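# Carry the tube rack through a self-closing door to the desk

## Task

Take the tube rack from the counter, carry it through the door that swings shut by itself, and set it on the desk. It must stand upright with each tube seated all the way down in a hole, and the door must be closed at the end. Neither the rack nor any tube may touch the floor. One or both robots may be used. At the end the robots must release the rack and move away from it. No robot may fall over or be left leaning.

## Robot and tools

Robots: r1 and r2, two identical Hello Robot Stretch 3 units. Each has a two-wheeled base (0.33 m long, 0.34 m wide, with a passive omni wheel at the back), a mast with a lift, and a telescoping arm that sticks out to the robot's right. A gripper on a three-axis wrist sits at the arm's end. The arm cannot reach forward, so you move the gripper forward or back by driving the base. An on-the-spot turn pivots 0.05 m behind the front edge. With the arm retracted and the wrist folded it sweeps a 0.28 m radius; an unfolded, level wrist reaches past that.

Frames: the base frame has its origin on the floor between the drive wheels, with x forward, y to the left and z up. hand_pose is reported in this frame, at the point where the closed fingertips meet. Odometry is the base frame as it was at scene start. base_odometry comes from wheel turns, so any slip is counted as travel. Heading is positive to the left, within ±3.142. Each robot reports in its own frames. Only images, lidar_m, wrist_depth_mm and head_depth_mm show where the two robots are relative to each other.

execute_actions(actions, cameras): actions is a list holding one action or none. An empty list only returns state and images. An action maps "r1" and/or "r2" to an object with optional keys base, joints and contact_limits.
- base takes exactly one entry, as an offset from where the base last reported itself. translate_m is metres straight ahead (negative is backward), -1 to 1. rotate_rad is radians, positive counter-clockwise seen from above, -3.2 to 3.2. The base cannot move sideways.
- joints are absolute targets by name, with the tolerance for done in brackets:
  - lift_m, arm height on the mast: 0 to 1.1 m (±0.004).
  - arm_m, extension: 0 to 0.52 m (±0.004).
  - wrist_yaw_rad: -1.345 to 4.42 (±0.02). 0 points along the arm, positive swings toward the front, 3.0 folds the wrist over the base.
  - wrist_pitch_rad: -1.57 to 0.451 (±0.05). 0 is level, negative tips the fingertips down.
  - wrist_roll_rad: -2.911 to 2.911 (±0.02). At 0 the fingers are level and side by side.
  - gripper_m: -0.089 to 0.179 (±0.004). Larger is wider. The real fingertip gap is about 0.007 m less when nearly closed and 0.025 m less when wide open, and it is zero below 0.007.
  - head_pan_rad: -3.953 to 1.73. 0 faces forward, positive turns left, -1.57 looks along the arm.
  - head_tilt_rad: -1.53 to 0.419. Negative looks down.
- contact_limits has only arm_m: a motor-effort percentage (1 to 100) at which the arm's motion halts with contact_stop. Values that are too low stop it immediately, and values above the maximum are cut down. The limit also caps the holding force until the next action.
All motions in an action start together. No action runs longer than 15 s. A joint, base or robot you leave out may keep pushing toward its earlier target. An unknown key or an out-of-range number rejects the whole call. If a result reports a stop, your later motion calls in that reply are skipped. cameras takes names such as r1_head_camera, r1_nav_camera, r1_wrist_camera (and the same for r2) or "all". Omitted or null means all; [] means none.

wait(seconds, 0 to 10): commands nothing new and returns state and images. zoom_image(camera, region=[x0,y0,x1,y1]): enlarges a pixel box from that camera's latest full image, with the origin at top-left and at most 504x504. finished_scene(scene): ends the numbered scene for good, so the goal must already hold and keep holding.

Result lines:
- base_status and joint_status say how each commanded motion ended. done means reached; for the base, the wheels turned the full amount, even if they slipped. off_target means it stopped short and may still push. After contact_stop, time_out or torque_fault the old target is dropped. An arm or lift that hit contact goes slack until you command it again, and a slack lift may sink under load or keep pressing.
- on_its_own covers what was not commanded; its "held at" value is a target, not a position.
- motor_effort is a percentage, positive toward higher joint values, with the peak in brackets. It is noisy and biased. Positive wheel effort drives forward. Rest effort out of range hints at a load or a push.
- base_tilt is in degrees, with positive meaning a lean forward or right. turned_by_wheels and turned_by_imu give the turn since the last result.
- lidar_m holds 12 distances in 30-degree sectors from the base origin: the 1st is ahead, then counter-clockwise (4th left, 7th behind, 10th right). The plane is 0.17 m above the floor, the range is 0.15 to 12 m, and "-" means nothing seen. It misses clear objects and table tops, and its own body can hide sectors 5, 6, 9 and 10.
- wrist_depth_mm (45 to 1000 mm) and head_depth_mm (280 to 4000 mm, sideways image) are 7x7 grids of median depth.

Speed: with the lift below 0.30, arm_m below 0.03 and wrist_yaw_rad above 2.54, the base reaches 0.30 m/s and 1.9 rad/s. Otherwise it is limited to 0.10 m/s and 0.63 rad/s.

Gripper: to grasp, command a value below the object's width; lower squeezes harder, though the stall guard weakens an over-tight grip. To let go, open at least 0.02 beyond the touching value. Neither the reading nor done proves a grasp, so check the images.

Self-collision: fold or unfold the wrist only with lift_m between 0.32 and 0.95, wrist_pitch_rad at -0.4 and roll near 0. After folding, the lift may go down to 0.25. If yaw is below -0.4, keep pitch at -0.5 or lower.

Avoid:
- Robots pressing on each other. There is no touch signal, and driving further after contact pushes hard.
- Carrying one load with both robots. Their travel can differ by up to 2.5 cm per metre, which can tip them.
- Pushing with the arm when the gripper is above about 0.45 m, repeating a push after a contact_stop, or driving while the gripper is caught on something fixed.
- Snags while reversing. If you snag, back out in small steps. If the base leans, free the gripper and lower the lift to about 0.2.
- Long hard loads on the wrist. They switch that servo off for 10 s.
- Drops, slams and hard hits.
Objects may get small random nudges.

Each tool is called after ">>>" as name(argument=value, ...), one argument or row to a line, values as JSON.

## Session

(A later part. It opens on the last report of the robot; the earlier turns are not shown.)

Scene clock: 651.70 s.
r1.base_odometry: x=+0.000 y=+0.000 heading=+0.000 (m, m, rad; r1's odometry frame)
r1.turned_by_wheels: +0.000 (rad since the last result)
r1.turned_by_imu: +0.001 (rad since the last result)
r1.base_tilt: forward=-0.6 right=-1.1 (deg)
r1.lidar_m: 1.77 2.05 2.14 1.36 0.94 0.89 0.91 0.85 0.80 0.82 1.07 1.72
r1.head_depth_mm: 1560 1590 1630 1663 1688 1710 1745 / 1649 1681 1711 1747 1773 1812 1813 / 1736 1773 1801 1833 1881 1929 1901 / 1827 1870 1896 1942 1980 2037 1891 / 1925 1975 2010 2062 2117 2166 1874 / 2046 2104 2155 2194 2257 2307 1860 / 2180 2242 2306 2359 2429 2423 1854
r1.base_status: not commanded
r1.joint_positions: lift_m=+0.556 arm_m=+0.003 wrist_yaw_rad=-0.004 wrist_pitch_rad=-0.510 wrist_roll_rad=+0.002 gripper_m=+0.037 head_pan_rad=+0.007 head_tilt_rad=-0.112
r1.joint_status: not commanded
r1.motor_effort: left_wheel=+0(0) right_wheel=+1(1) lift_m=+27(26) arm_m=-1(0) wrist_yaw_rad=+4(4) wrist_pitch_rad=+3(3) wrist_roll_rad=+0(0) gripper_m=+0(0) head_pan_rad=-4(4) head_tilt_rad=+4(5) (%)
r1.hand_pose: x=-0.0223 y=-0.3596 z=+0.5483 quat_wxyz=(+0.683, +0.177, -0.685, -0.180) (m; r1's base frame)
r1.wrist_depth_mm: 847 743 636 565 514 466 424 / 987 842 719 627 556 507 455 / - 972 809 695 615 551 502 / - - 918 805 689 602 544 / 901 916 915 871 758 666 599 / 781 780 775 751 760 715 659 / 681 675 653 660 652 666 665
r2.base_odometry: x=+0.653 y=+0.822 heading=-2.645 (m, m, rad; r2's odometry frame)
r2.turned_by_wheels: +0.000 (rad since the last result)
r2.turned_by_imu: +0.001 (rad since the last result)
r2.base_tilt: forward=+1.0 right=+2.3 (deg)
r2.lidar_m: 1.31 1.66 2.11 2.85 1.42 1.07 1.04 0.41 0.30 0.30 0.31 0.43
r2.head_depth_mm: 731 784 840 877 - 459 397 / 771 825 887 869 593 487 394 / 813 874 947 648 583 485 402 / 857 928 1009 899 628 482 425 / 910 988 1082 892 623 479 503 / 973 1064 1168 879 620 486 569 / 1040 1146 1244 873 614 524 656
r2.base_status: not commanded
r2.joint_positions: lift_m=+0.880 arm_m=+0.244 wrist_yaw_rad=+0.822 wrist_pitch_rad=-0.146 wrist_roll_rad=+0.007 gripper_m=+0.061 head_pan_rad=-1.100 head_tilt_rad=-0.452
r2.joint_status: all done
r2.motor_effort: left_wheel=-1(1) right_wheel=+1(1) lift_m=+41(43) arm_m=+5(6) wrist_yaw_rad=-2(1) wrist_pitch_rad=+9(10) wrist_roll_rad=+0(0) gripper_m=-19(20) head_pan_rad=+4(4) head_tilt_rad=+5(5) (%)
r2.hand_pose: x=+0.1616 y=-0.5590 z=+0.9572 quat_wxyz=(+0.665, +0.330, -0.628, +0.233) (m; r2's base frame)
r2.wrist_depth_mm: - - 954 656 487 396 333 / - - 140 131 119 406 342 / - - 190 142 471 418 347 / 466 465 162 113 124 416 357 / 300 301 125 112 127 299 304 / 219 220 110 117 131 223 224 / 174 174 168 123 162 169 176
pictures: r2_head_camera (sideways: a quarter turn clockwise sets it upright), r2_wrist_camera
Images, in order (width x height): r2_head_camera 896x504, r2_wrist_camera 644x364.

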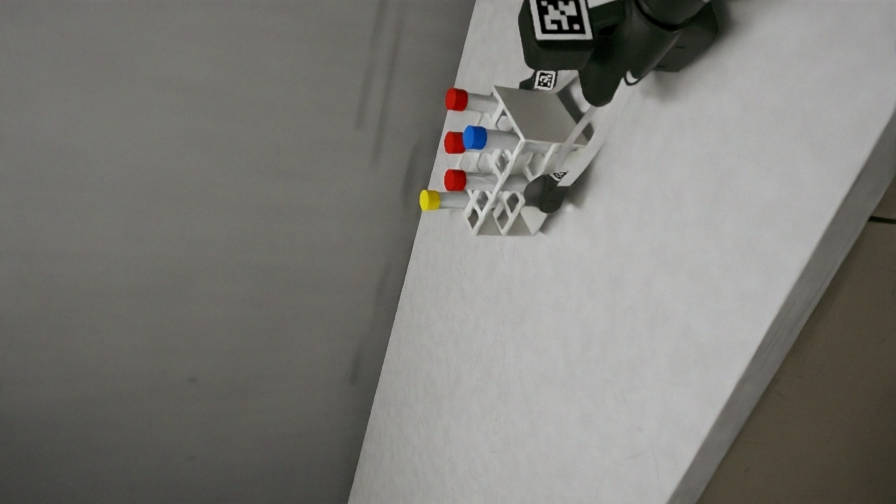

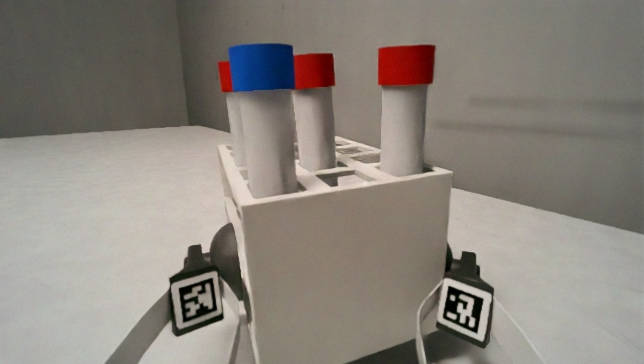

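>>> execute_actions(
  actions=[
    {"r2": {"joints": {"lift_m": 0.93}}},
  ],
  cameras=["r2_wrist_camera", "r2_head_camera"],
)

Scene clock: 666.20 s.
r1.base_odometry: x=+0.000 y=+0.000 heading=+0.000 (m, m, rad; r1's odometry frame)
r1.turned_by_wheels: +0.000 (rad since the last result)
r1.turned_by_imu: +0.001 (rad since the last result)
r1.base_tilt: forward=-0.6 right=-1.1 (deg)
r1.lidar_m: 1.78 2.05 2.14 1.36 0.95 0.89 0.91 0.85 0.80 0.82 1.07 1.73
r1.head_depth_mm: 1571 1595 1625 1661 1683 1716 1743 / 1641 1681 1703 1736 1770 1807 1831 / 1725 1768 1805 1843 1876 1915 1879 / 1821 1865 1912 1948 1983 2037 1876 / 1921 1974 2019 2062 2108 2171 1872 / 2060 2089 2155 2200 2261 2294 1870 / 2197 2240 2285 2355 2433 2424 1838
r1.base_status: not commanded
r1.joint_positions: lift_m=+0.556 arm_m=+0.003 wrist_yaw_rad=-0.004 wrist_pitch_rad=-0.510 wrist_roll_rad=+0.002 gripper_m=+0.037 head_pan_rad=+0.007 head_tilt_rad=-0.112
r1.joint_status: not commanded
r1.motor_effort: left_wheel=+0(0) right_wheel=+0(1) lift_m=+27(27) arm_m=+0(0) wrist_yaw_rad=+4(4) wrist_pitch_rad=+3(3) wrist_roll_rad=+0(0) gripper_m=+0(0) head_pan_rad=-5(4) head_tilt_rad=+5(5) (%)
r1.hand_pose: x=-0.0223 y=-0.3596 z=+0.5483 quat_wxyz=(+0.683, +0.177, -0.685, -0.180) (m; r1's base frame)
r1.wrist_depth_mm: 840 730 643 575 512 466 421 / 977 831 708 640 563 499 456 / - 966 803 701 616 554 496 / - - 939 793 699 607 541 / 892 897 948 862 764 682 602 / 771 766 778 767 761 721 660 / 674 669 660 664 664 657 650
r2.base_odometry: x=+0.653 y=+0.822 heading=-2.645 (m, m, rad; r2's odometry frame)
r2.turned_by_wheels: +0.000 (rad since the last result)
r2.turned_by_imu: +0.001 (rad since the last result)
r2.base_tilt: forward=+1.0 right=+2.3 (deg)
r2.lidar_m: 1.31 1.67 2.10 2.86 1.42 1.07 1.04 0.41 0.31 0.30 0.31 0.44
r2.head_depth_mm: 732 781 838 884 - 490 396 / 769 827 890 568 609 488 394 / 810 873 945 604 607 485 402 / 857 928 1011 896 628 483 425 / 911 987 1083 890 623 479 503 / 973 1061 1167 880 619 486 568 / 1041 1146 1248 871 613 524 656
r2.base_status: not commanded
r2.joint_positions: lift_m=+0.930 arm_m=+0.244 wrist_yaw_rad=+0.822 wrist_pitch_rad=-0.147 wrist_roll_rad=+0.007 gripper_m=+0.061 head_pan_rad=-1.100 head_tilt_rad=-0.452
r2.joint_status: all done
r2.motor_effort: left_wheel=-1(1) right_wheel=+1(1) lift_m=+41(42) arm_m=+4(5) wrist_yaw_rad=-2(3) wrist_pitch_rad=+9(9) wrist_roll_rad=+0(0) gripper_m=-18(19) head_pan_rad=+4(4) head_tilt_rad=+4(5) (%)
r2.hand_pose: x=+0.1616 y=-0.5589 z=+1.0069 quat_wxyz=(+0.665, +0.330, -0.628, +0.233) (m; r2's base frame)
r2.wrist_depth_mm: - - 971 635 488 398 333 / - - 139 131 118 405 338 / - - 153 143 469 426 349 / 641 644 161 113 125 435 354 / 415 411 124 112 126 417 362 / 303 307 110 117 131 309 307 / 239 240 231 124 225 231 244
pictures: r2_head_camera (sideways: a quarter turn clockwise sets it upright), r2_wrist_camera
Images, in order (width x height): r2_head_camera 896x504, r2_wrist_camera 644x364.

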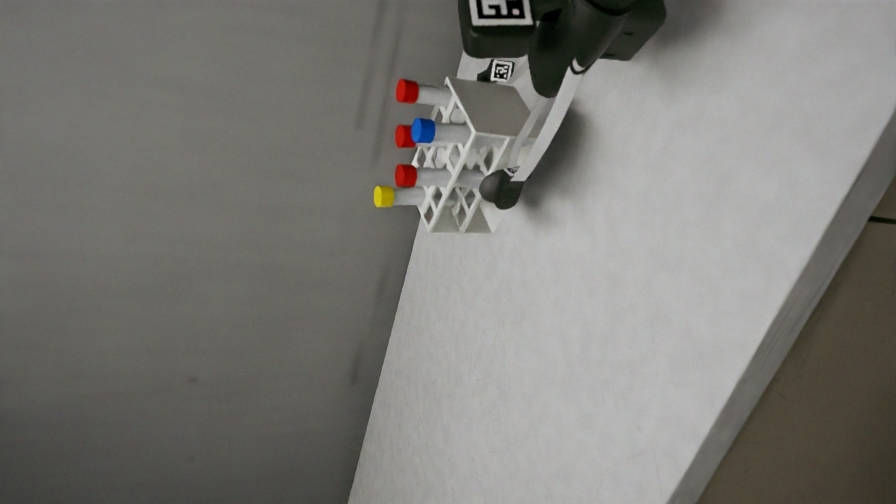

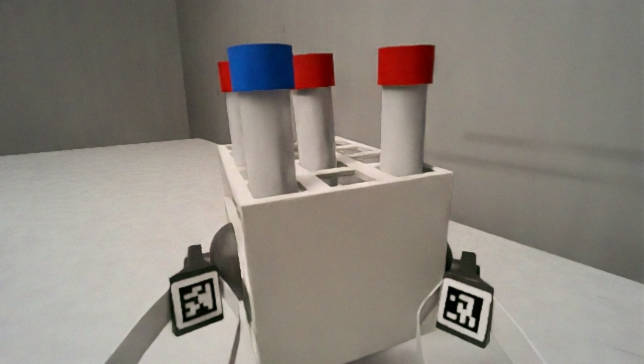

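>>> execute_actions(
  actions=[
    {"r2": {"joints": {"arm_m": 0.01, "wrist_yaw_rad": 1.57, "lift_m": 0.96}}},
  ],
  cameras=["r2_wrist_camera", "r2_nav_camera"],
)

Scene clock: 789.17 s.
r1.base_odometry: x=+0.000 y=+0.000 heading=+0.000 (m, m, rad; r1's odometry frame)
r1.turned_by_wheels: +0.000 (rad since the last result)
r1.turned_by_imu: +0.001 (rad since the last result)
r1.base_tilt: forward=-0.6 right=-1.0 (deg)
r1.lidar_m: 1.78 2.05 2.14 1.36 0.95 0.89 0.91 0.85 0.80 0.82 1.07 1.72
r1.head_depth_mm: 1564 1593 1622 1657 1674 1715 1746 / 1644 1670 1719 1739 1787 1811 1814 / 1723 1770 1798 1836 1877 1919 1885 / 1825 1867 1903 1937 1991 2021 1878 / 1938 1987 2017 2065 2119 2163 1875 / 2048 2111 2153 2196 2258 2290 1857 / 2177 2249 2300 2371 2415 2438 1851
r1.base_status: not commanded
r1.joint_positions: lift_m=+0.556 arm_m=+0.003 wrist_yaw_rad=-0.004 wrist_pitch_rad=-0.510 wrist_roll_rad=+0.002 gripper_m=+0.037 head_pan_rad=+0.007 head_tilt_rad=-0.112
r1.joint_status: not commanded
r1.motor_effort: left_wheel=+0(0) right_wheel=+1(1) lift_m=+27(26) arm_m=+0(1) wrist_yaw_rad=+4(4) wrist_pitch_rad=+4(3) wrist_roll_rad=+0(0) gripper_m=+1(0) head_pan_rad=-4(5) head_tilt_rad=+5(5) (%)
r1.hand_pose: x=-0.0223 y=-0.3596 z=+0.5483 quat_wxyz=(+0.683, +0.177, -0.685, -0.180) (m; r1's base frame)
r1.wrist_depth_mm: 861 730 640 565 522 458 427 / 984 826 709 626 564 503 459 / - 971 797 705 613 549 495 / - - 938 813 694 610 552 / 914 903 929 835 760 682 592 / 781 772 765 757 757 722 652 / 678 668 654 664 661 674 655
r2.base_odometry: x=+0.653 y=+0.822 heading=-2.645 (m, m, rad; r2's odometry frame)
r2.turned_by_wheels: +0.000 (rad since the last result)
r2.turned_by_imu: +0.001 (rad since the last result)
r2.base_tilt: forward=+1.0 right=+2.3 (deg)
r2.lidar_m: 1.32 1.67 2.10 2.86 1.42 1.07 1.04 0.41 0.31 0.30 0.31 0.44
r2.head_depth_mm: 732 781 839 874 641 491 397 / 769 824 889 917 639 487 395 / 809 875 943 910 633 502 - / 860 927 1011 900 630 515 - / 912 992 1082 890 624 487 - / 975 1060 1163 881 619 493 569 / 1039 1141 1244 873 640 293 636
r2.base_status: not commanded
r2.joint_positions: lift_m=+0.960 arm_m=+0.010 wrist_yaw_rad=+1.569 wrist_pitch_rad=-0.147 wrist_roll_rad=+0.007 gripper_m=+0.061 head_pan_rad=-1.100 head_tilt_rad=-0.452
r2.joint_status: all done
r2.motor_effort: left_wheel=-1(1) right_wheel=+1(1) lift_m=+41(42) arm_m=-5(5) wrist_yaw_rad=+0(6) wrist_pitch_rad=+9(9) wrist_roll_rad=+0(0) gripper_m=-19(19) head_pan_rad=+4(4) head_tilt_rad=+5(5) (%)
r2.hand_pose: x=+0.2286 y=-0.1557 z=+1.0369 quat_wxyz=(+0.535, +0.537, -0.464, +0.459) (m; r2's base frame)
r2.wrist_depth_mm: - - - - - - 944 / - - 140 131 119 - 952 / - - 191 143 - - 922 / - - 161 114 125 759 756 / - - 125 112 126 488 492 / - - 109 117 131 359 361 / - - - 123 331 282 282
pictures: r2_nav_camera (sideways: a quarter turn counterclockwise sets it upright), r2_wrist_camera
Images, in order (width x height): r2_nav_camera 672x504, r2_wrist_camera 644x364.

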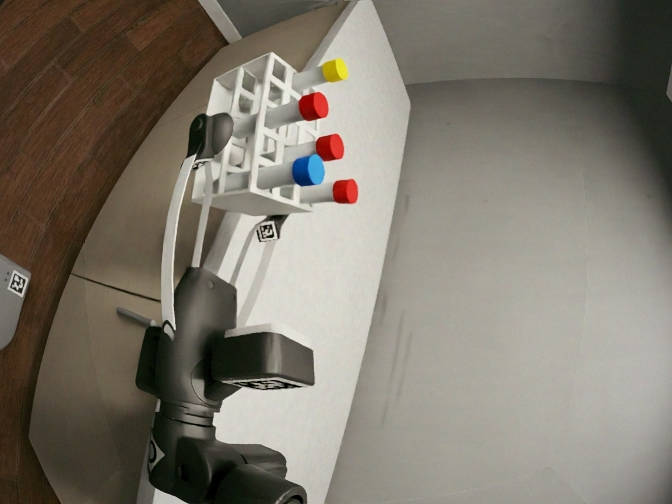

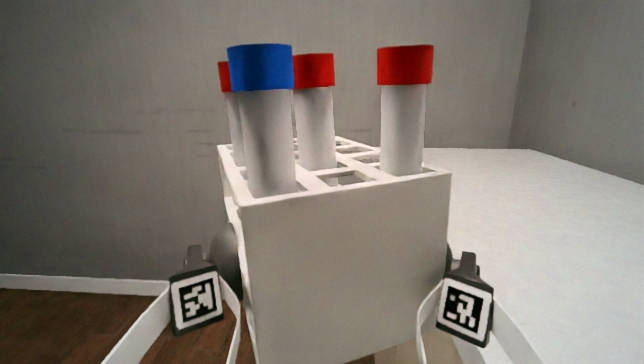

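>>> execute_actions(
  actions=[
    {"r1": {"base": {"rotate_rad": -0.796}, "joints": {"wrist_pitch_rad": -0.4, "wrist_yaw_rad": 3.0}}, "r2": {"base": {"rotate_rad": 0.35}}},
  ],
  cameras=[],
)

>>> execute_actions(
  actions=[
    {"r1": {"base": {"translate_m": 0.92}}, "r2": {"base": {"translate_m": 0.5}}},
  ],
  cameras=["r2_wrist_camera"],
)

Scene clock: 828.93 s.
r1.base_odometry: x=+0.000 y=+0.000 heading=-0.796 (m, m, rad; r1's odometry frame)
r1.turned_by_wheels: -0.796 (rad since the last result)
r1.turned_by_imu: -0.788 (rad since the last result)
r1.base_tilt: forward=-0.7 right=-1.0 (deg)
r1.lidar_m: 1.41 1.72 1.93 2.09 2.09 1.09 0.90 0.89 0.98 0.81 0.80 0.89
r1.head_depth_mm: 1248 1254 1257 1260 1260 1269 1272 / 1499 1501 1512 1510 1522 1522 1525 / 1723 1776 1804 1863 1903 1941 1804 / 1677 1715 1770 1825 1872 1931 1893 / 1619 1673 1711 1763 1803 1854 1860 / 1571 1610 1650 1703 1741 1784 1802 / 1520 1563 1592 1630 1672 1716 1753
r1.base_status: done
r1.joint_positions: lift_m=+0.556 arm_m=+0.003 wrist_yaw_rad=+2.996 wrist_pitch_rad=-0.421 wrist_roll_rad=+0.002 gripper_m=+0.037 head_pan_rad=+0.007 head_tilt_rad=-0.112
r1.joint_status: all done
r1.motor_effort: left_wheel=+3(6) right_wheel=-2(5) lift_m=+26(27) arm_m=-1(0) wrist_yaw_rad=+4(3) wrist_pitch_rad=+7(6) wrist_roll_rad=+0(0) gripper_m=+1(0) head_pan_rad=-4(4) head_tilt_rad=+5(5) (%)
r1.hand_pose: x=+0.0111 y=+0.0739 z=+0.5676 quat_wxyz=(+0.198, +0.701, +0.097, +0.678) (m; r1's base frame)
r1.wrist_depth_mm: - - - - - - - / - - - - - - - / - - - - - - - / - - - - - - - / - - - 966 960 967 941 / 837 837 - 832 831 804 801 / 725 733 697 710 708 701 693
r2.base_odometry: x=+0.653 y=+0.822 heading=-2.295 (m, m, rad; r2's odometry frame)
r2.turned_by_wheels: +0.350 (rad since the last result)
r2.turned_by_imu: +0.348 (rad since the last result)
r2.base_tilt: forward=+1.0 right=+2.3 (deg)
r2.lidar_m: 1.60 2.01 2.02 1.73 1.13 1.04 0.49 0.32 0.30 0.30 0.37 0.77
r2.head_depth_mm: 866 911 968 931 642 490 396 / 948 1010 1072 919 637 487 413 / 1053 1127 1200 910 632 502 - / 1179 1267 1332 900 628 518 - / 1335 1450 1479 890 625 659 - / 1465 1579 1637 880 711 844 1067 / 1370 1474 1540 927 910 294 1234
r2.base_status: done
r2.joint_positions: lift_m=+0.960 arm_m=+0.010 wrist_yaw_rad=+1.569 wrist_pitch_rad=-0.147 wrist_roll_rad=+0.007 gripper_m=+0.061 head_pan_rad=-1.100 head_tilt_rad=-0.452
r2.joint_status: not commanded
r2.motor_effort: left_wheel=-3(7) right_wheel=+4(8) lift_m=+41(41) arm_m=-5(5) wrist_yaw_rad=+1(1) wrist_pitch_rad=+9(9) wrist_roll_rad=+0(0) gripper_m=-20(19) head_pan_rad=+4(4) head_tilt_rad=+5(5) (%)
r2.hand_pose: x=+0.2286 y=-0.1557 z=+1.0369 quat_wxyz=(+0.535, +0.537, -0.464, +0.459) (m; r2's base frame)
r2.wrist_depth_mm: - - - - - - - / - - 140 131 120 - - / - - 152 143 - - - / - - 161 113 125 - 778 / - - 124 112 127 - 495 / - - 109 117 131 807 381 / - - - 124 - 787 374
pictures: none
No camera images: the call's "cameras" was empty. Leave "cameras" out to get every camera's image.

Scene clock: 839.10 s.
r1.base_odometry: x=+0.644 y=-0.657 heading=-0.796 (m, m, rad; r1's odometry frame)
r1.turned_by_wheels: +0.000 (rad since the last result)
r1.turned_by_imu: +0.006 (rad since the last result)
r1.base_tilt: forward=-0.6 right=-1.1 (deg)
r1.lidar_m: 0.87 0.86 0.96 1.54 2.66 2.14 1.77 1.15 0.60 0.50 0.50 0.55
r1.head_depth_mm: 760 761 767 770 771 773 774 / 860 882 898 927 930 932 935 / 837 858 882 906 934 959 991 / 810 830 850 874 898 923 954 / 782 803 821 844 866 889 913 / 756 775 794 816 836 860 880 / 735 753 769 787 807 829 851
r1.base_status: done
r1.joint_positions: lift_m=+0.556 arm_m=+0.003 wrist_yaw_rad=+2.997 wrist_pitch_rad=-0.421 wrist_roll_rad=+0.002 gripper_m=+0.037 head_pan_rad=+0.007 head_tilt_rad=-0.112
r1.joint_status: not commanded
r1.motor_effort: left_wheel=+2(9) right_wheel=-2(2) lift_m=+26(27) arm_m=-1(1) wrist_yaw_rad=+3(4) wrist_pitch_rad=+7(7) wrist_roll_rad=+0(0) gripper_m=+1(0) head_pan_rad=-4(4) head_tilt_rad=+5(5) (%)
r1.hand_pose: x=+0.0111 y=+0.0739 z=+0.5676 quat_wxyz=(+0.198, +0.701, +0.098, +0.678) (m; r1's base frame)
r1.wrist_depth_mm: - - - - - 836 676 / - - - - - 866 699 / - - - - - 920 728 / - - - - - 980 766 / - - - 990 956 924 798 / 855 844 - 829 822 812 782 / 713 724 705 701 706 692 700
r2.base_odometry: x=+0.322 y=+0.448 heading=-2.295 (m, m, rad; r2's odometry frame)
r2.turned_by_wheels: +0.000 (rad since the last result)
r2.turned_by_imu: +0.004 (rad since the last result)
r2.base_tilt: forward=+1.0 right=+2.3 (deg)
r2.lidar_m: 1.14 1.42 2.67 2.09 1.63 1.50 0.81 0.53 0.48 0.49 0.61 1.12
r2.head_depth_mm: 1054 1113 1181 930 643 593 641 / 1157 1224 1288 923 663 681 737 / 1257 1361 1446 912 718 768 - / 1199 1309 1452 897 842 926 - / 1114 1205 1310 948 1011 1133 - / 1033 1114 1202 1288 1429 1519 1290 / 961 1029 1109 1205 1315 293 1256
r2.base_status: done
r2.joint_positions: lift_m=+0.960 arm_m=+0.010 wrist_yaw_rad=+1.569 wrist_pitch_rad=-0.147 wrist_roll_rad=+0.007 gripper_m=+0.061 head_pan_rad=-1.100 head_tilt_rad=-0.452
r2.joint_status: not commanded
r2.motor_effort: left_wheel=-4(4) right_wheel=+4(9) lift_m=+41(41) arm_m=-4(5) wrist_yaw_rad=+0(2) wrist_pitch_rad=+9(9) wrist_roll_rad=+0(0) gripper_m=-19(20) head_pan_rad=+4(4) head_tilt_rad=+5(4) (%)
r2.hand_pose: x=+0.2286 y=-0.1557 z=+1.0369 quat_wxyz=(+0.535, +0.537, -0.464, +0.459) (m; r2's base frame)
r2.wrist_depth_mm: - - - 961 891 785 718 / - - 141 130 119 818 746 / - - 154 140 906 848 751 / - - 161 112 125 884 829 / - - 124 112 127 918 820 / - - 109 117 131 912 859 / - - - 124 - 965 891
pictures: r2_wrist_camera
Images, in order (width x height): r2_wrist_camera 644x364.

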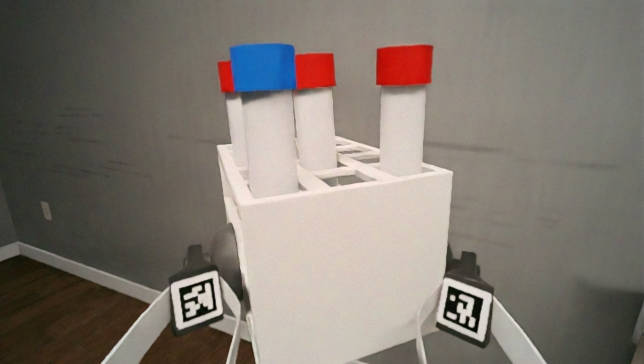

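>>> execute_actions(
  actions=[
    {"r1": {"base": {"rotate_rad": 2.27}, "joints": {"lift_m": 0.9}}, "r2": {"base": {"rotate_rad": 1.0}}},
  ],
  cameras=[],
)

>>> execute_actions(
  actions=[
    {"r1": {"joints": {"head_pan_rad": -1.57, "head_tilt_rad": -0.3}}, "r2": {"base": {"translate_m": 0.95}, "joints": {"head_pan_rad": 0.0, "head_tilt_rad": -0.2}}},
  ],
  cameras=["r1_head_camera", "r1_nav_camera", "r2_nav_camera"],
)

Scene clock: 853.40 s.
r1.base_odometry: x=+0.644 y=-0.657 heading=+1.474 (m, m, rad; r1's odometry frame)
r1.turned_by_wheels: +2.270 (rad since the last result)
r1.turned_by_imu: +2.252 (rad since the last result)
r1.base_tilt: forward=-0.6 right=-1.1 (deg)
r1.lidar_m: 2.23 1.94 1.76 0.85 0.54 0.50 0.50 0.61 0.86 0.87 1.08 2.13
r1.head_depth_mm: 2410 3004 3099 3112 2592 2614 1905 / 2057 3138 3216 2871 2704 2669 1906 / 2444 3305 3329 2819 2837 2327 1896 / 2475 3446 3547 2906 2961 2515 1880 / 2451 3487 3610 3530 3121 2596 1866 / 2483 2972 3026 3121 3191 2591 1862 / 2359 2534 2569 2605 2685 2564 1853
r1.base_status: done
r1.joint_positions: lift_m=+0.900 arm_m=+0.003 wrist_yaw_rad=+2.997 wrist_pitch_rad=-0.420 wrist_roll_rad=+0.002 gripper_m=+0.037 head_pan_rad=+0.007 head_tilt_rad=-0.112
r1.joint_status: all done
r1.motor_effort: left_wheel=-3(8) right_wheel=+3(6) lift_m=+34(35) arm_m=-1(1) wrist_yaw_rad=+4(4) wrist_pitch_rad=+7(7) wrist_roll_rad=+0(0) gripper_m=+1(0) head_pan_rad=-4(4) head_tilt_rad=+5(5) (%)
r1.hand_pose: x=+0.0111 y=+0.0740 z=+0.9118 quat_wxyz=(+0.198, +0.701, +0.097, +0.679) (m; r1's base frame)
r1.wrist_depth_mm: 459 796 - - - - - / 476 - - - - - - / 482 - - - - - - / 509 - - - - - - / 521 644 - - - - - / 527 695 - - - - - / 544 713 - - - - -
r2.base_odometry: x=+0.322 y=+0.448 heading=-1.295 (m, m, rad; r2's odometry frame)
r2.turned_by_wheels: +1.000 (rad since the last result)
r2.turned_by_imu: +0.993 (rad since the last result)
r2.base_tilt: forward=+1.0 right=+2.3 (deg)
r2.lidar_m: 2.64 2.22 1.67 1.50 0.86 0.54 0.48 0.49 0.59 1.12 1.13 1.38
r2.head_depth_mm: 883 948 1024 1113 1222 1353 1324 / 910 977 1062 1156 1278 1422 1315 / 937 1010 1101 1205 1329 1469 - / 967 1046 1141 1252 1395 1519 - / 994 1086 1185 1312 1456 1563 - / 1031 1123 1234 1360 1526 1577 1292 / 1072 1168 1284 1431 1576 295 1255
r2.base_status: done
r2.joint_positions: lift_m=+0.960 arm_m=+0.010 wrist_yaw_rad=+1.569 wrist_pitch_rad=-0.147 wrist_roll_rad=+0.007 gripper_m=+0.061 head_pan_rad=-1.100 head_tilt_rad=-0.452
r2.joint_status: not commanded
r2.motor_effort: left_wheel=-3(8) right_wheel=+4(10) lift_m=+41(41) arm_m=-5(4) wrist_yaw_rad=+1(1) wrist_pitch_rad=+9(9) wrist_roll_rad=+0(1) gripper_m=-20(19) head_pan_rad=+4(4) head_tilt_rad=+4(5) (%)
r2.hand_pose: x=+0.2286 y=-0.1557 z=+1.0369 quat_wxyz=(+0.535, +0.537, -0.464, +0.459) (m; r2's base frame)
r2.wrist_depth_mm: - - - - - - 911 / - - 101 131 119 - 925 / - - 152 143 - - 906 / - - 161 114 125 - 927 / - - 124 112 127 - 968 / - - 110 117 132 - 968 / - - - 123 - - 942
pictures: none
No camera images: the call's "cameras" was empty. Leave "cameras" out to get every camera's image.

Scene clock: 863.83 s.
r1.base_odometry: x=+0.644 y=-0.657 heading=+1.474 (m, m, rad; r1's odometry frame)
r1.turned_by_wheels: +0.000 (rad since the last result)
r1.turned_by_imu: +0.002 (rad since the last result)
r1.base_tilt: forward=-0.7 right=-1.1 (deg)
r1.lidar_m: 1.41 1.94 1.76 0.85 0.54 0.50 0.50 0.62 0.86 0.87 1.08 2.14
r1.head_depth_mm: 707 742 779 819 868 920 979 / 733 770 813 857 906 967 1029 / 759 796 840 888 948 1003 1077 / 794 837 879 932 1003 1071 1152 / 829 879 930 991 1054 1134 1230 / 867 918 978 1042 1118 1204 1312 / 909 964 1029 1102 1181 1289 1389
r1.base_status: not commanded
r1.joint_positions: lift_m=+0.900 arm_m=+0.003 wrist_yaw_rad=+2.997 wrist_pitch_rad=-0.420 wrist_roll_rad=+0.002 gripper_m=+0.037 head_pan_rad=-1.563 head_tilt_rad=-0.296
r1.joint_status: all done
r1.motor_effort: left_wheel=-3(3) right_wheel=+3(3) lift_m=+34(34) arm_m=-1(1) wrist_yaw_rad=+4(4) wrist_pitch_rad=+7(7) wrist_roll_rad=+0(0) gripper_m=+0(0) head_pan_rad=-5(53) head_tilt_rad=-2(18) (%)
r1.hand_pose: x=+0.0111 y=+0.0740 z=+0.9118 quat_wxyz=(+0.198, +0.701, +0.097, +0.679) (m; r1's base frame)
r1.wrist_depth_mm: 462 793 - - - - - / 473 - - - - - - / 482 - - - - - - / 506 - - - - - - / 530 653 - - - - - / 531 698 - - - - - / 544 720 - - - - -
r2.base_odometry: x=+0.581 y=-0.466 heading=-1.295 (m, m, rad; r2's odometry frame)
r2.turned_by_wheels: +0.000 (rad since the last result)
r2.turned_by_imu: +0.006 (rad since the last result)
r2.base_tilt: forward=+1.0 right=+2.3 (deg)
r2.lidar_m: 1.73 1.43 1.85 1.66 1.68 1.57 1.42 1.43 1.06 0.96 0.96 1.17
r2.head_depth_mm: 1642 1700 1753 1800 1798 1789 289 / 1597 1684 1752 1837 1938 2024 1613 / 1570 1639 1717 1795 1881 1964 1620 / 1541 1604 1688 1761 1848 1924 1612 / 1506 1575 1630 1712 1799 1884 1590 / 1477 1535 1608 1688 1760 1834 1583 / 1453 1515 1575 1644 1730 1809 1567
r2.base_status: done
r2.joint_positions: lift_m=+0.960 arm_m=+0.010 wrist_yaw_rad=+1.569 wrist_pitch_rad=-0.147 wrist_roll_rad=+0.007 gripper_m=+0.061 head_pan_rad=-0.007 head_tilt_rad=-0.211
r2.joint_status: all done
r2.motor_effort: left_wheel=-3(5) right_wheel=+4(11) lift_m=+42(41) arm_m=-5(4) wrist_yaw_rad=+1(2) wrist_pitch_rad=+9(9) wrist_roll_rad=+0(0) gripper_m=-20(19) head_pan_rad=+4(59) head_tilt_rad=+6(33) (%)
r2.hand_pose: x=+0.2286 y=-0.1557 z=+1.0369 quat_wxyz=(+0.535, +0.537, -0.464, +0.459) (m; r2's base frame)
r2.wrist_depth_mm: - - - - - - 751 / - - 101 132 119 - 785 / - - 154 143 - - 761 / - - 161 114 125 - 757 / - - 124 112 126 - 774 / - - 110 117 131 - 782 / - - - 123 - - 783
pictures: r1_head_camera (sideways: a quarter turn clockwise sets it upright), r1_nav_camera (sideways: a quarter turn counterclockwise sets it upright), r2_nav_camera (sideways: a quarter turn counterclockwise sets it upright)
Images, in order (width x height): r1_head_camera 896x504, r1_nav_camera 672x504, r2_nav_camera 672x504.

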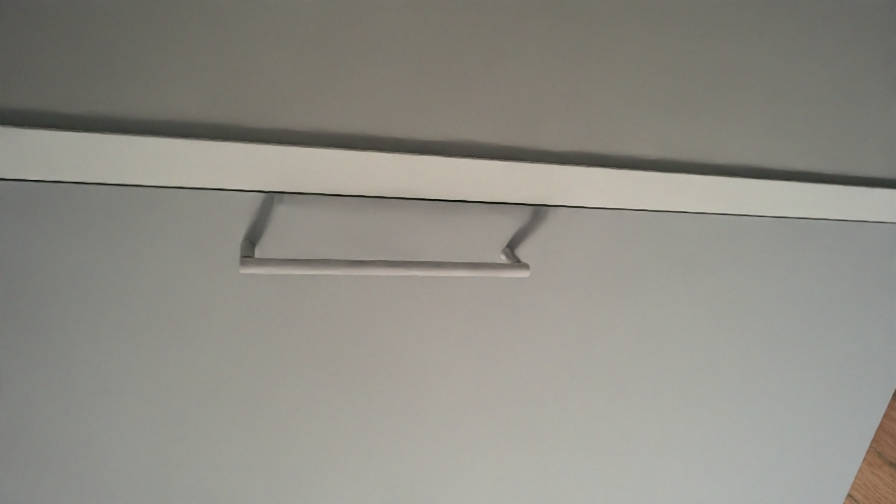

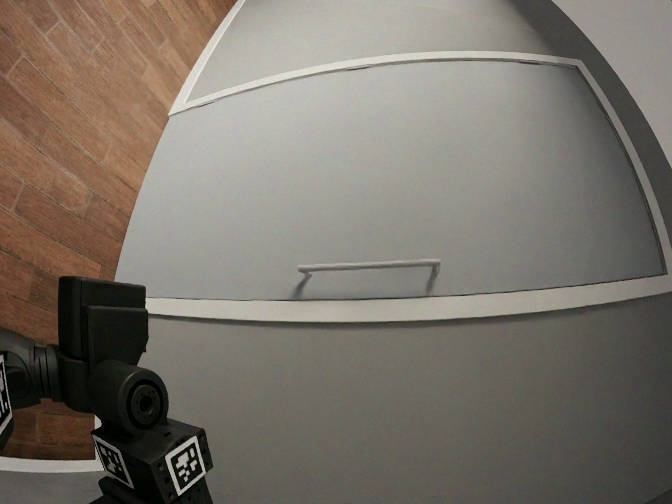

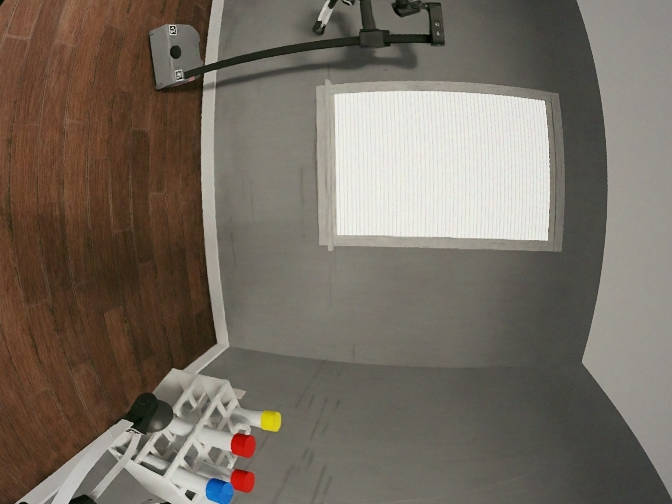

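>>> execute_actions(
  actions=[],
)

Scene clock: 893.80 s.
r1.base_odometry: x=+0.644 y=-0.657 heading=+1.474 (m, m, rad; r1's odometry frame)
r1.turned_by_wheels: +0.000 (rad since the last result)
r1.turned_by_imu: +0.001 (rad since the last result)
r1.base_tilt: forward=-0.6 right=-1.0 (deg)
r1.lidar_m: 1.41 1.93 1.76 0.85 0.54 0.50 0.50 0.62 0.86 0.87 1.08 2.14
r1.head_depth_mm: 707 741 776 821 865 920 975 / 731 771 812 856 907 963 1025 / 758 797 843 889 946 1005 1080 / 796 841 883 934 1002 1069 1151 / 828 879 930 988 1057 1133 1227 / 869 918 975 1043 1115 1209 1309 / 909 966 1026 1103 1190 1286 1386
r1.base_status: not commanded
r1.joint_positions: lift_m=+0.900 arm_m=+0.003 wrist_yaw_rad=+2.997 wrist_pitch_rad=-0.420 wrist_roll_rad=+0.002 gripper_m=+0.037 head_pan_rad=-1.563 head_tilt_rad=-0.296
r1.joint_status: all done
r1.motor_effort: left_wheel=-3(3) right_wheel=+3(3) lift_m=+33(34) arm_m=-1(1) wrist_yaw_rad=+3(4) wrist_pitch_rad=+7(7) wrist_roll_rad=+0(0) gripper_m=+1(0) head_pan_rad=-4(53) head_tilt_rad=-2(18) (%)
r1.hand_pose: x=+0.0111 y=+0.0740 z=+0.9118 quat_wxyz=(+0.198, +0.701, +0.097, +0.679) (m; r1's base frame)
r1.wrist_depth_mm: 458 784 - - - - - / 479 - - - - - - / 481 - - - - - - / 508 - - - - - - / 525 644 - - - - - / 530 700 - - - - - / 543 728 - - - - -
r2.base_odometry: x=+0.581 y=-0.466 heading=-1.295 (m, m, rad; r2's odometry frame)
r2.turned_by_wheels: +0.000 (rad since the last result)
r2.turned_by_imu: +0.000 (rad since the last result)
r2.base_tilt: forward=+1.0 right=+2.3 (deg)
r2.lidar_m: 1.73 1.44 1.85 1.66 1.68 1.57 1.42 1.43 1.06 0.96 0.96 1.17
r2.head_depth_mm: 1633 1694 1756 1794 1784 1782 289 / 1604 1680 1748 1835 1944 2012 1612 / 1562 1648 1723 1806 1883 1965 1613 / 1541 1605 1666 1751 1843 1919 1596 / 1511 1574 1632 1708 1807 1887 1588 / 1480 1543 1615 1675 1761 1846 1574 / 1458 1515 1580 1639 1741 1808 1577
r2.base_status: done
r2.joint_positions: lift_m=+0.960 arm_m=+0.010 wrist_yaw_rad=+1.569 wrist_pitch_rad=-0.147 wrist_roll_rad=+0.007 gripper_m=+0.061 head_pan_rad=-0.007 head_tilt_rad=-0.211
r2.joint_status: all done
r2.motor_effort: left_wheel=-4(5) right_wheel=+4(11) lift_m=+41(41) arm_m=-4(4) wrist_yaw_rad=+1(2) wrist_pitch_rad=+9(9) wrist_roll_rad=+0(0) gripper_m=-20(19) head_pan_rad=+4(59) head_tilt_rad=+7(33) (%)
r2.hand_pose: x=+0.2286 y=-0.1557 z=+1.0369 quat_wxyz=(+0.535, +0.537, -0.464, +0.459) (m; r2's base frame)
r2.wrist_depth_mm: - - - - - - 750 / - - 101 131 119 - 771 / - - 152 143 - - 786 / - - 162 114 124 - 774 / - - 124 112 126 - 774 / - - 109 117 131 - 780 / - - - 123 - - 793
pictures: r1_head_camera (sideways: a quarter turn clockwise sets it upright), r1_nav_camera (sideways: a quarter turn counterclockwise sets it upright), r1_wrist_camera, r2_head_camera (sideways: a quarter turn clockwise sets it upright), r2_nav_camera (sideways: a quarter turn counterclockwise sets it upright), r2_wrist_camera
Images, in order (width x height): r1_head_camera 896x504, r1_nav_camera 672x504, r1_wrist_camera 644x364, r2_head_camera 896x504, r2_nav_camera 672x504, r2_wrist_camera 644x364.

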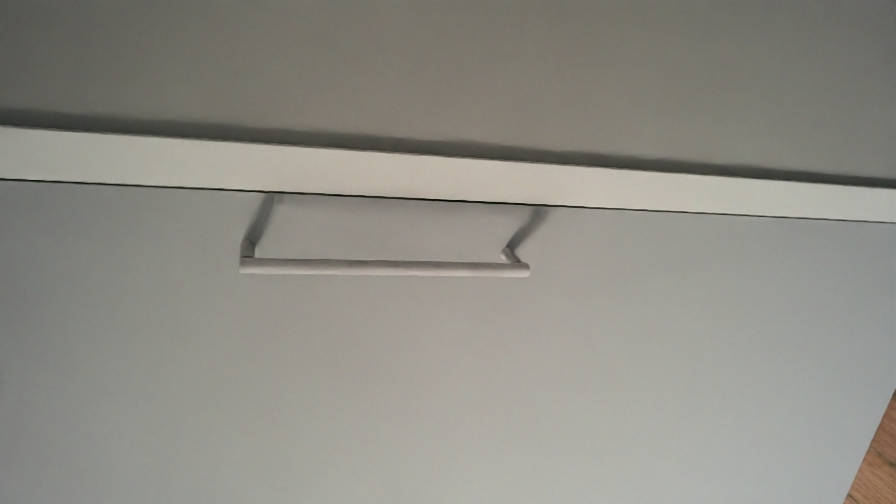

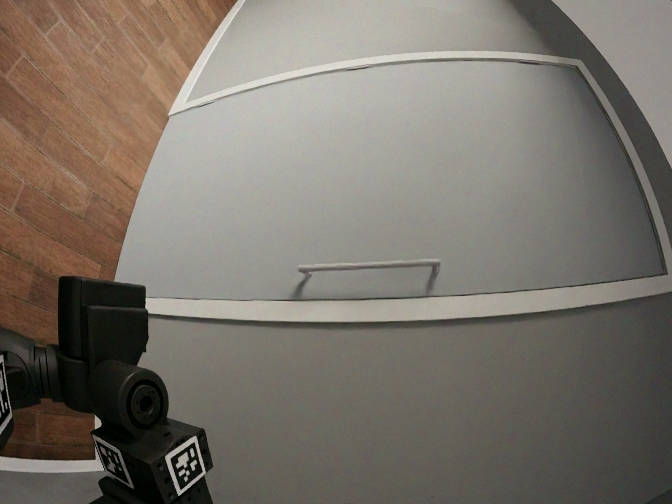

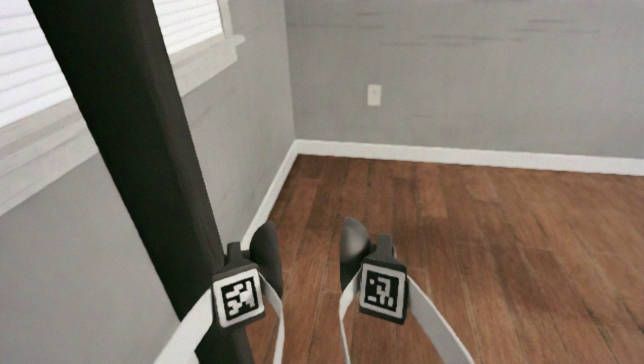

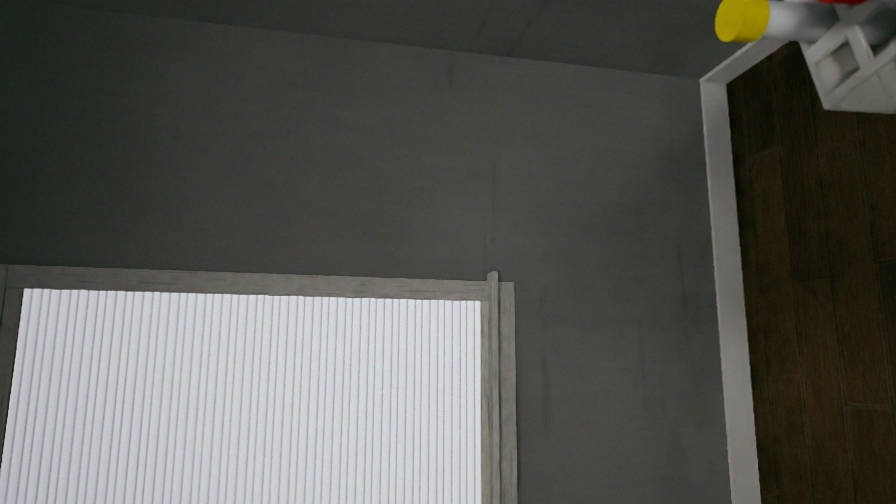

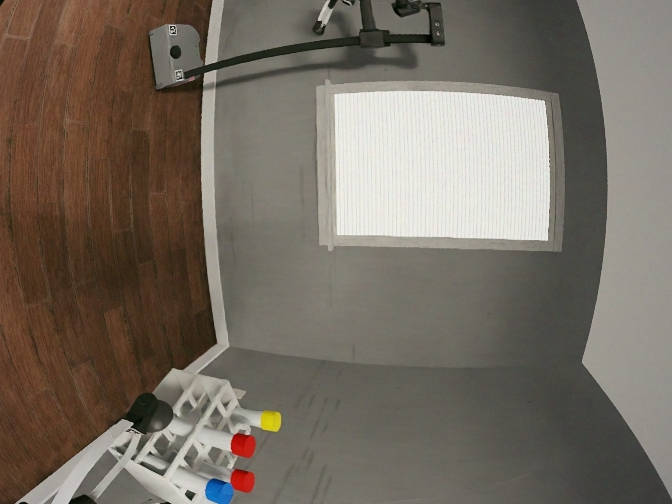

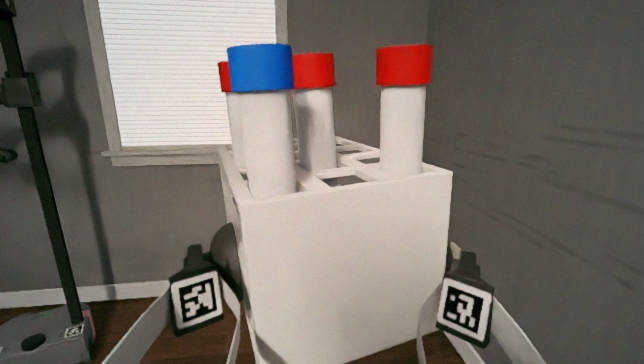

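>>> execute_actions(
  actions=[
    {"r1": {"base": {"rotate_rad": 0.26}, "joints": {"wrist_yaw_rad": 0.0}}, "r2": {"base": {"rotate_rad": 0.13}}},
  ],
  cameras=["r1_wrist_camera", "r2_nav_camera"],
)

Scene clock: 1016.30 s.
r1.base_odometry: x=+0.644 y=-0.657 heading=+1.734 (m, m, rad; r1's odometry frame)
r1.turned_by_wheels: +0.260 (rad since the last result)
r1.turned_by_imu: +0.259 (rad since the last result)
r1.base_tilt: forward=-0.6 right=-1.1 (deg)
r1.lidar_m: 1.44 1.78 1.40 0.64 0.50 0.50 0.53 0.79 0.87 0.93 1.38 2.66
r1.head_depth_mm: 761 796 830 864 903 949 1000 / 810 848 888 929 985 1038 1104 / 869 912 960 1013 1072 1134 1199 / 939 987 1042 1103 1174 1249 1336 / 1013 1071 1138 1208 1293 1392 1461 / 1107 1178 1253 1339 1450 1571 1512 / 1213 1295 1386 1503 1618 1755 1515
r1.base_status: done
r1.joint_positions: lift_m=+0.900 arm_m=+0.003 wrist_yaw_rad=+0.004 wrist_pitch_rad=-0.420 wrist_roll_rad=+0.002 gripper_m=+0.037 head_pan_rad=-1.563 head_tilt_rad=-0.296
r1.joint_status: all done
r1.motor_effort: left_wheel=-3(9) right_wheel=+3(5) lift_m=+33(34) arm_m=-1(1) wrist_yaw_rad=-4(6) wrist_pitch_rad=+7(7) wrist_roll_rad=+0(0) gripper_m=+0(1) head_pan_rad=-5(4) head_tilt_rad=-2(2) (%)
r1.hand_pose: x=-0.0207 y=-0.3718 z=+0.9118 quat_wxyz=(+0.691, +0.149, -0.692, -0.147) (m; r1's base frame)
r1.wrist_depth_mm: - - 831 696 594 517 465 / - - 956 761 645 557 488 / - - - 837 710 600 523 / - - - 936 760 645 558 / - - - - 828 711 596 / - - - - 877 764 644 / - - - - - 863 693
r2.base_odometry: x=+0.581 y=-0.466 heading=-1.165 (m, m, rad; r2's odometry frame)
r2.turned_by_wheels: +0.130 (rad since the last result)
r2.turned_by_imu: +0.130 (rad since the last result)
r2.base_tilt: forward=+1.1 right=+2.3 (deg)
r2.lidar_m: 1.73 1.44 1.76 1.66 1.72 1.49 1.42 1.42 1.01 0.96 0.98 1.30
r2.head_depth_mm: 1549 1615 1672 1749 1839 1920 289 / 1536 1607 1681 1747 1836 1921 1624 / 1522 1591 1658 1737 1828 1902 1614 / 1515 1577 1647 1725 1809 1896 1601 / 1507 1574 1639 1714 1790 1870 1597 / 1505 1561 1631 1710 1794 1875 1581 / 1493 1556 1616 1694 1775 1852 1569
r2.base_status: done
r2.joint_positions: lift_m=+0.960 arm_m=+0.010 wrist_yaw_rad=+1.569 wrist_pitch_rad=-0.147 wrist_roll_rad=+0.007 gripper_m=+0.061 head_pan_rad=-0.007 head_tilt_rad=-0.211
r2.joint_status: not commanded
r2.motor_effort: left_wheel=-3(7) right_wheel=+4(10) lift_m=+42(41) arm_m=-5(4) wrist_yaw_rad=+1(0) wrist_pitch_rad=+9(10) wrist_roll_rad=+0(0) gripper_m=-19(18) head_pan_rad=+4(4) head_tilt_rad=+7(6) (%)
r2.hand_pose: x=+0.2286 y=-0.1557 z=+1.0369 quat_wxyz=(+0.535, +0.537, -0.464, +0.459) (m; r2's base frame)
r2.wrist_depth_mm: - - - - - - 868 / - - 101 131 119 - 885 / - - 152 142 - - 903 / - - 162 114 125 - 891 / - - 125 111 127 - 871 / - - 110 118 132 - 858 / - - - 123 - - 899
pictures: r1_wrist_camera, r2_nav_camera (sideways: a quarter turn counterclockwise sets it upright)
Images, in order (width x height): r1_wrist_camera 644x364, r2_nav_camera 672x504.

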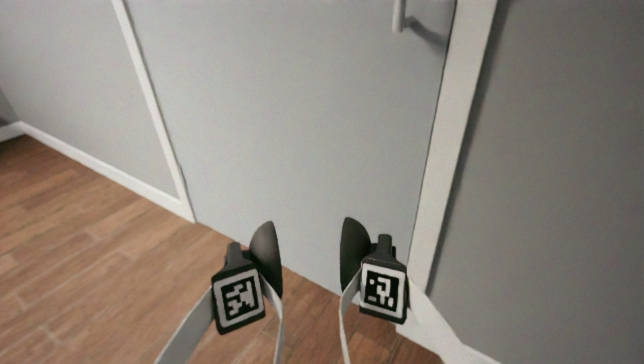

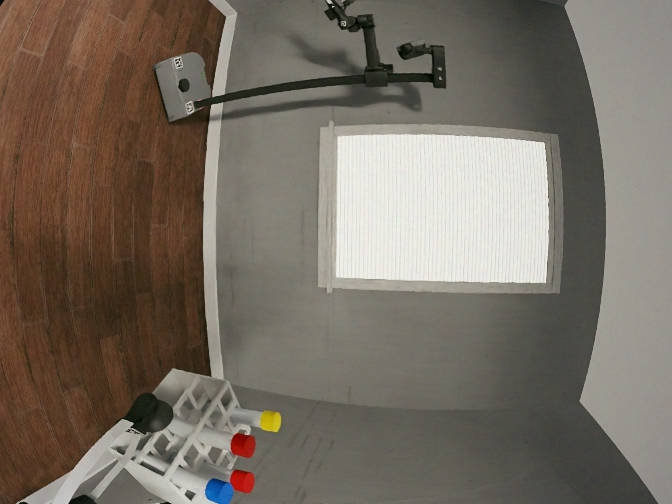

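>>> execute_actions(
  actions=[
    {"r1": {"joints": {"wrist_pitch_rad": -0.51, "lift_m": 1.0, "gripper_m": 0.12}}, "r2": {"base": {"translate_m": 1.0}}},
  ],
  cameras=["r1_wrist_camera"],
)

>>> execute_actions(
  actions=[
    {"r1": {"joints": {"wrist_yaw_rad": -0.78, "arm_m": 0.33}}, "r2": {"base": {"translate_m": 0.25}}},
  ],
  cameras=["r1_wrist_camera", "r2_nav_camera"],
)

Scene clock: 1049.53 s.
r1.base_odometry: x=+0.644 y=-0.657 heading=+1.734 (m, m, rad; r1's odometry frame)
r1.turned_by_wheels: +0.000 (rad since the last result)
r1.turned_by_imu: +0.002 (rad since the last result)
r1.base_tilt: forward=-0.5 right=-1.1 (deg)
r1.lidar_m: 2.27 0.75 1.40 0.64 0.50 0.50 0.53 0.79 0.86 0.93 1.38 2.65
r1.head_depth_mm: 761 794 832 863 904 977 - / 812 850 891 931 984 1024 - / 871 912 961 1012 1076 1114 - / 935 988 1042 1102 1175 1264 1371 / 1011 1068 1138 1211 1296 1389 1439 / 1102 1177 1249 1349 1445 1568 1517 / 1215 1301 1393 1502 1618 1750 1513
r1.base_status: not commanded
r1.joint_positions: lift_m=+1.000 arm_m=+0.003 wrist_yaw_rad=+0.003 wrist_pitch_rad=-0.521 wrist_roll_rad=+0.002 gripper_m=+0.120 head_pan_rad=-1.563 head_tilt_rad=-0.296
r1.joint_status: all done
r1.motor_effort: left_wheel=-3(3) right_wheel=+3(3) lift_m=+33(34) arm_m=-1(1) wrist_yaw_rad=-4(4) wrist_pitch_rad=+4(6) wrist_roll_rad=+0(0) gripper_m=+1(80) head_pan_rad=-5(4) head_tilt_rad=-3(2) (%)
r1.hand_pose: x=-0.0209 y=-0.3580 z=+0.9900 quat_wxyz=(+0.683, +0.183, -0.683, -0.181) (m; r1's base frame)
r1.wrist_depth_mm: - - 885 717 598 537 469 / - - 974 803 664 580 503 / - - - 880 730 618 542 / - - - - 807 688 580 / - - - - 931 739 634 / - - - - - 795 693 / - - - - - 966 763
r2.base_odometry: x=+0.975 y=-1.385 heading=-1.165 (m, m, rad; r2's odometry frame)
r2.turned_by_wheels: +0.000 (rad since the last result)
r2.turned_by_imu: +0.007 (rad since the last result)
r2.base_tilt: forward=+1.0 right=+2.3 (deg)
r2.lidar_m: 0.73 0.75 0.84 0.84 1.76 2.34 2.42 1.36 0.96 0.92 0.94 0.77
r2.head_depth_mm: 620 647 677 707 742 772 289 / 605 631 661 693 728 768 802 / 610 636 664 693 726 752 812 / 608 634 662 690 724 749 808 / 605 631 659 686 720 743 801 / 602 628 655 685 715 743 796 / 600 625 651 681 711 736 791
r2.base_status: done
r2.joint_positions: lift_m=+0.960 arm_m=+0.010 wrist_yaw_rad=+1.569 wrist_pitch_rad=-0.147 wrist_roll_rad=+0.007 gripper_m=+0.061 head_pan_rad=-0.007 head_tilt_rad=-0.211
r2.joint_status: not commanded
r2.motor_effort: left_wheel=-4(5) right_wheel=+4(10) lift_m=+41(41) arm_m=-4(4) wrist_yaw_rad=+3(1) wrist_pitch_rad=+9(9) wrist_roll_rad=+0(0) gripper_m=-19(19) head_pan_rad=+4(4) head_tilt_rad=+7(7) (%)
r2.hand_pose: x=+0.2286 y=-0.1557 z=+1.0369 quat_wxyz=(+0.535, +0.537, -0.464, +0.459) (m; r2's base frame)
r2.wrist_depth_mm: 573 579 578 584 601 603 597 / 599 593 101 131 119 604 626 / 633 631 153 143 640 658 662 / 667 655 162 114 125 689 672 / 681 704 124 111 127 717 705 / 734 745 110 117 131 741 758 / 776 801 773 124 783 808 791
pictures: r1_wrist_camera
Images, in order (width x height): r1_wrist_camera 644x364.

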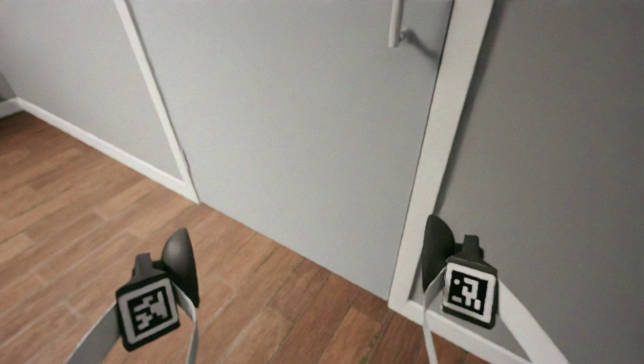

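Scene clock: 1053.17 s.
r1.base_odometry: x=+0.644 y=-0.657 heading=+1.734 (m, m, rad; r1's odometry frame)
r1.turned_by_wheels: +0.000 (rad since the last result)
r1.turned_by_imu: +0.001 (rad since the last result)
r1.base_tilt: forward=-0.7 right=-1.0 (deg)
r1.lidar_m: 2.28 1.79 0.70 0.64 0.50 0.50 0.53 0.79 0.86 0.93 1.38 2.66
r1.head_depth_mm: 762 794 831 - 936 949 1001 / 811 849 884 - 983 1041 1106 / 869 913 958 - - 1137 1213 / 937 987 1040 1113 1185 1251 1345 / 1010 1067 1138 1208 1294 1389 1456 / 1101 1172 1251 1347 1439 1569 1517 / 1208 1301 1387 1503 1612 1754 1514
r1.base_status: not commanded
r1.joint_positions: lift_m=+1.000 arm_m=+0.330 wrist_yaw_rad=-0.778 wrist_pitch_rad=-0.521 wrist_roll_rad=+0.002 gripper_m=+0.120 head_pan_rad=-1.563 head_tilt_rad=-0.297
r1.joint_status: all done
r1.motor_effort: left_wheel=-3(3) right_wheel=+3(3) lift_m=+33(33) arm_m=+4(4) wrist_yaw_rad=-3(5) wrist_pitch_rad=+4(4) wrist_roll_rad=+0(0) gripper_m=+1(1) head_pan_rad=-4(4) head_tilt_rad=-1(2) (%)
r1.hand_pose: x=-0.1690 y=-0.6243 z=+0.9900 quat_wxyz=(+0.563, -0.091, -0.702, -0.428) (m; r1's base frame)
r1.wrist_depth_mm: 298 309 321 346 366 385 415 / 326 336 350 381 405 432 466 / 356 369 394 426 457 498 536 / 395 419 445 484 521 570 626 / 446 471 509 555 600 675 733 / 511 526 598 655 722 864 784 / 585 684 727 819 939 - 814
r2.base_odometry: x=+1.073 y=-1.615 heading=-1.166 (m, m, rad; r2's odometry frame)
r2.turned_by_wheels: +0.000 (rad since the last result)
r2.turned_by_imu: +0.002 (rad since the last result)
r2.base_tilt: forward=+1.0 right=+2.3 (deg)
r2.lidar_m: 0.48 0.49 0.66 0.77 1.77 2.37 2.67 1.34 0.95 0.91 0.71 0.50
r2.head_depth_mm: 380 395 410 429 454 478 289 / 385 402 417 436 454 474 488 / 383 400 417 435 456 480 504 / 382 397 415 434 454 477 503 / 380 396 413 431 452 474 499 / 378 394 411 429 449 471 496 / 377 392 409 427 447 469 493
r2.base_status: done
r2.joint_positions: lift_m=+0.960 arm_m=+0.010 wrist_yaw_rad=+1.569 wrist_pitch_rad=-0.147 wrist_roll_rad=+0.007 gripper_m=+0.061 head_pan_rad=-0.007 head_tilt_rad=-0.211
r2.joint_status: not commanded
r2.motor_effort: left_wheel=-4(5) right_wheel=+4(9) lift_m=+41(41) arm_m=-4(5) wrist_yaw_rad=+2(1) wrist_pitch_rad=+9(9) wrist_roll_rad=+0(0) gripper_m=-19(20) head_pan_rad=+4(4) head_tilt_rad=+7(7) (%)
r2.hand_pose: x=+0.2286 y=-0.1557 z=+1.0369 quat_wxyz=(+0.535, +0.537, -0.464, +0.459) (m; r2's base frame)
r2.wrist_depth_mm: 358 357 356 356 367 369 367 / 372 377 101 131 119 384 386 / 387 387 154 144 395 398 411 / 411 407 162 113 125 417 428 / 428 426 124 111 127 436 440 / 438 442 109 117 131 468 462 / 459 462 459 123 487 500 499
pictures: r1_wrist_camera, r2_nav_camera (sideways: a quarter turn counterclockwise sets it upright)
Images, in order (width x height): r1_wrist_camera 644x364, r2_nav_camera 672x504.

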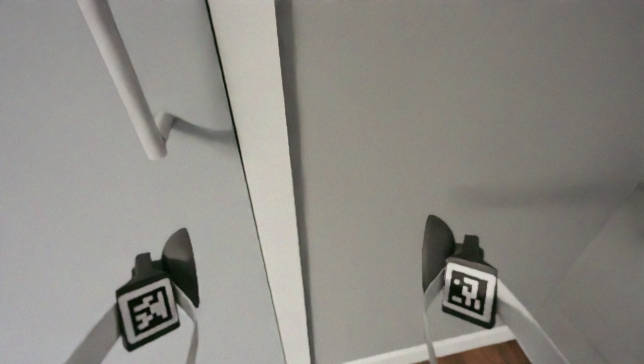

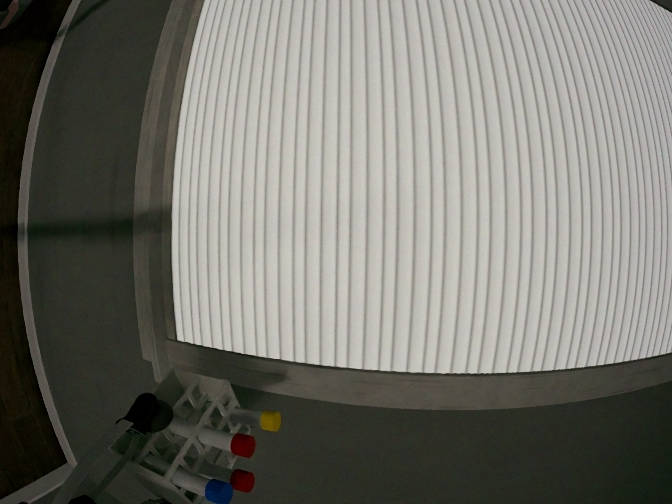

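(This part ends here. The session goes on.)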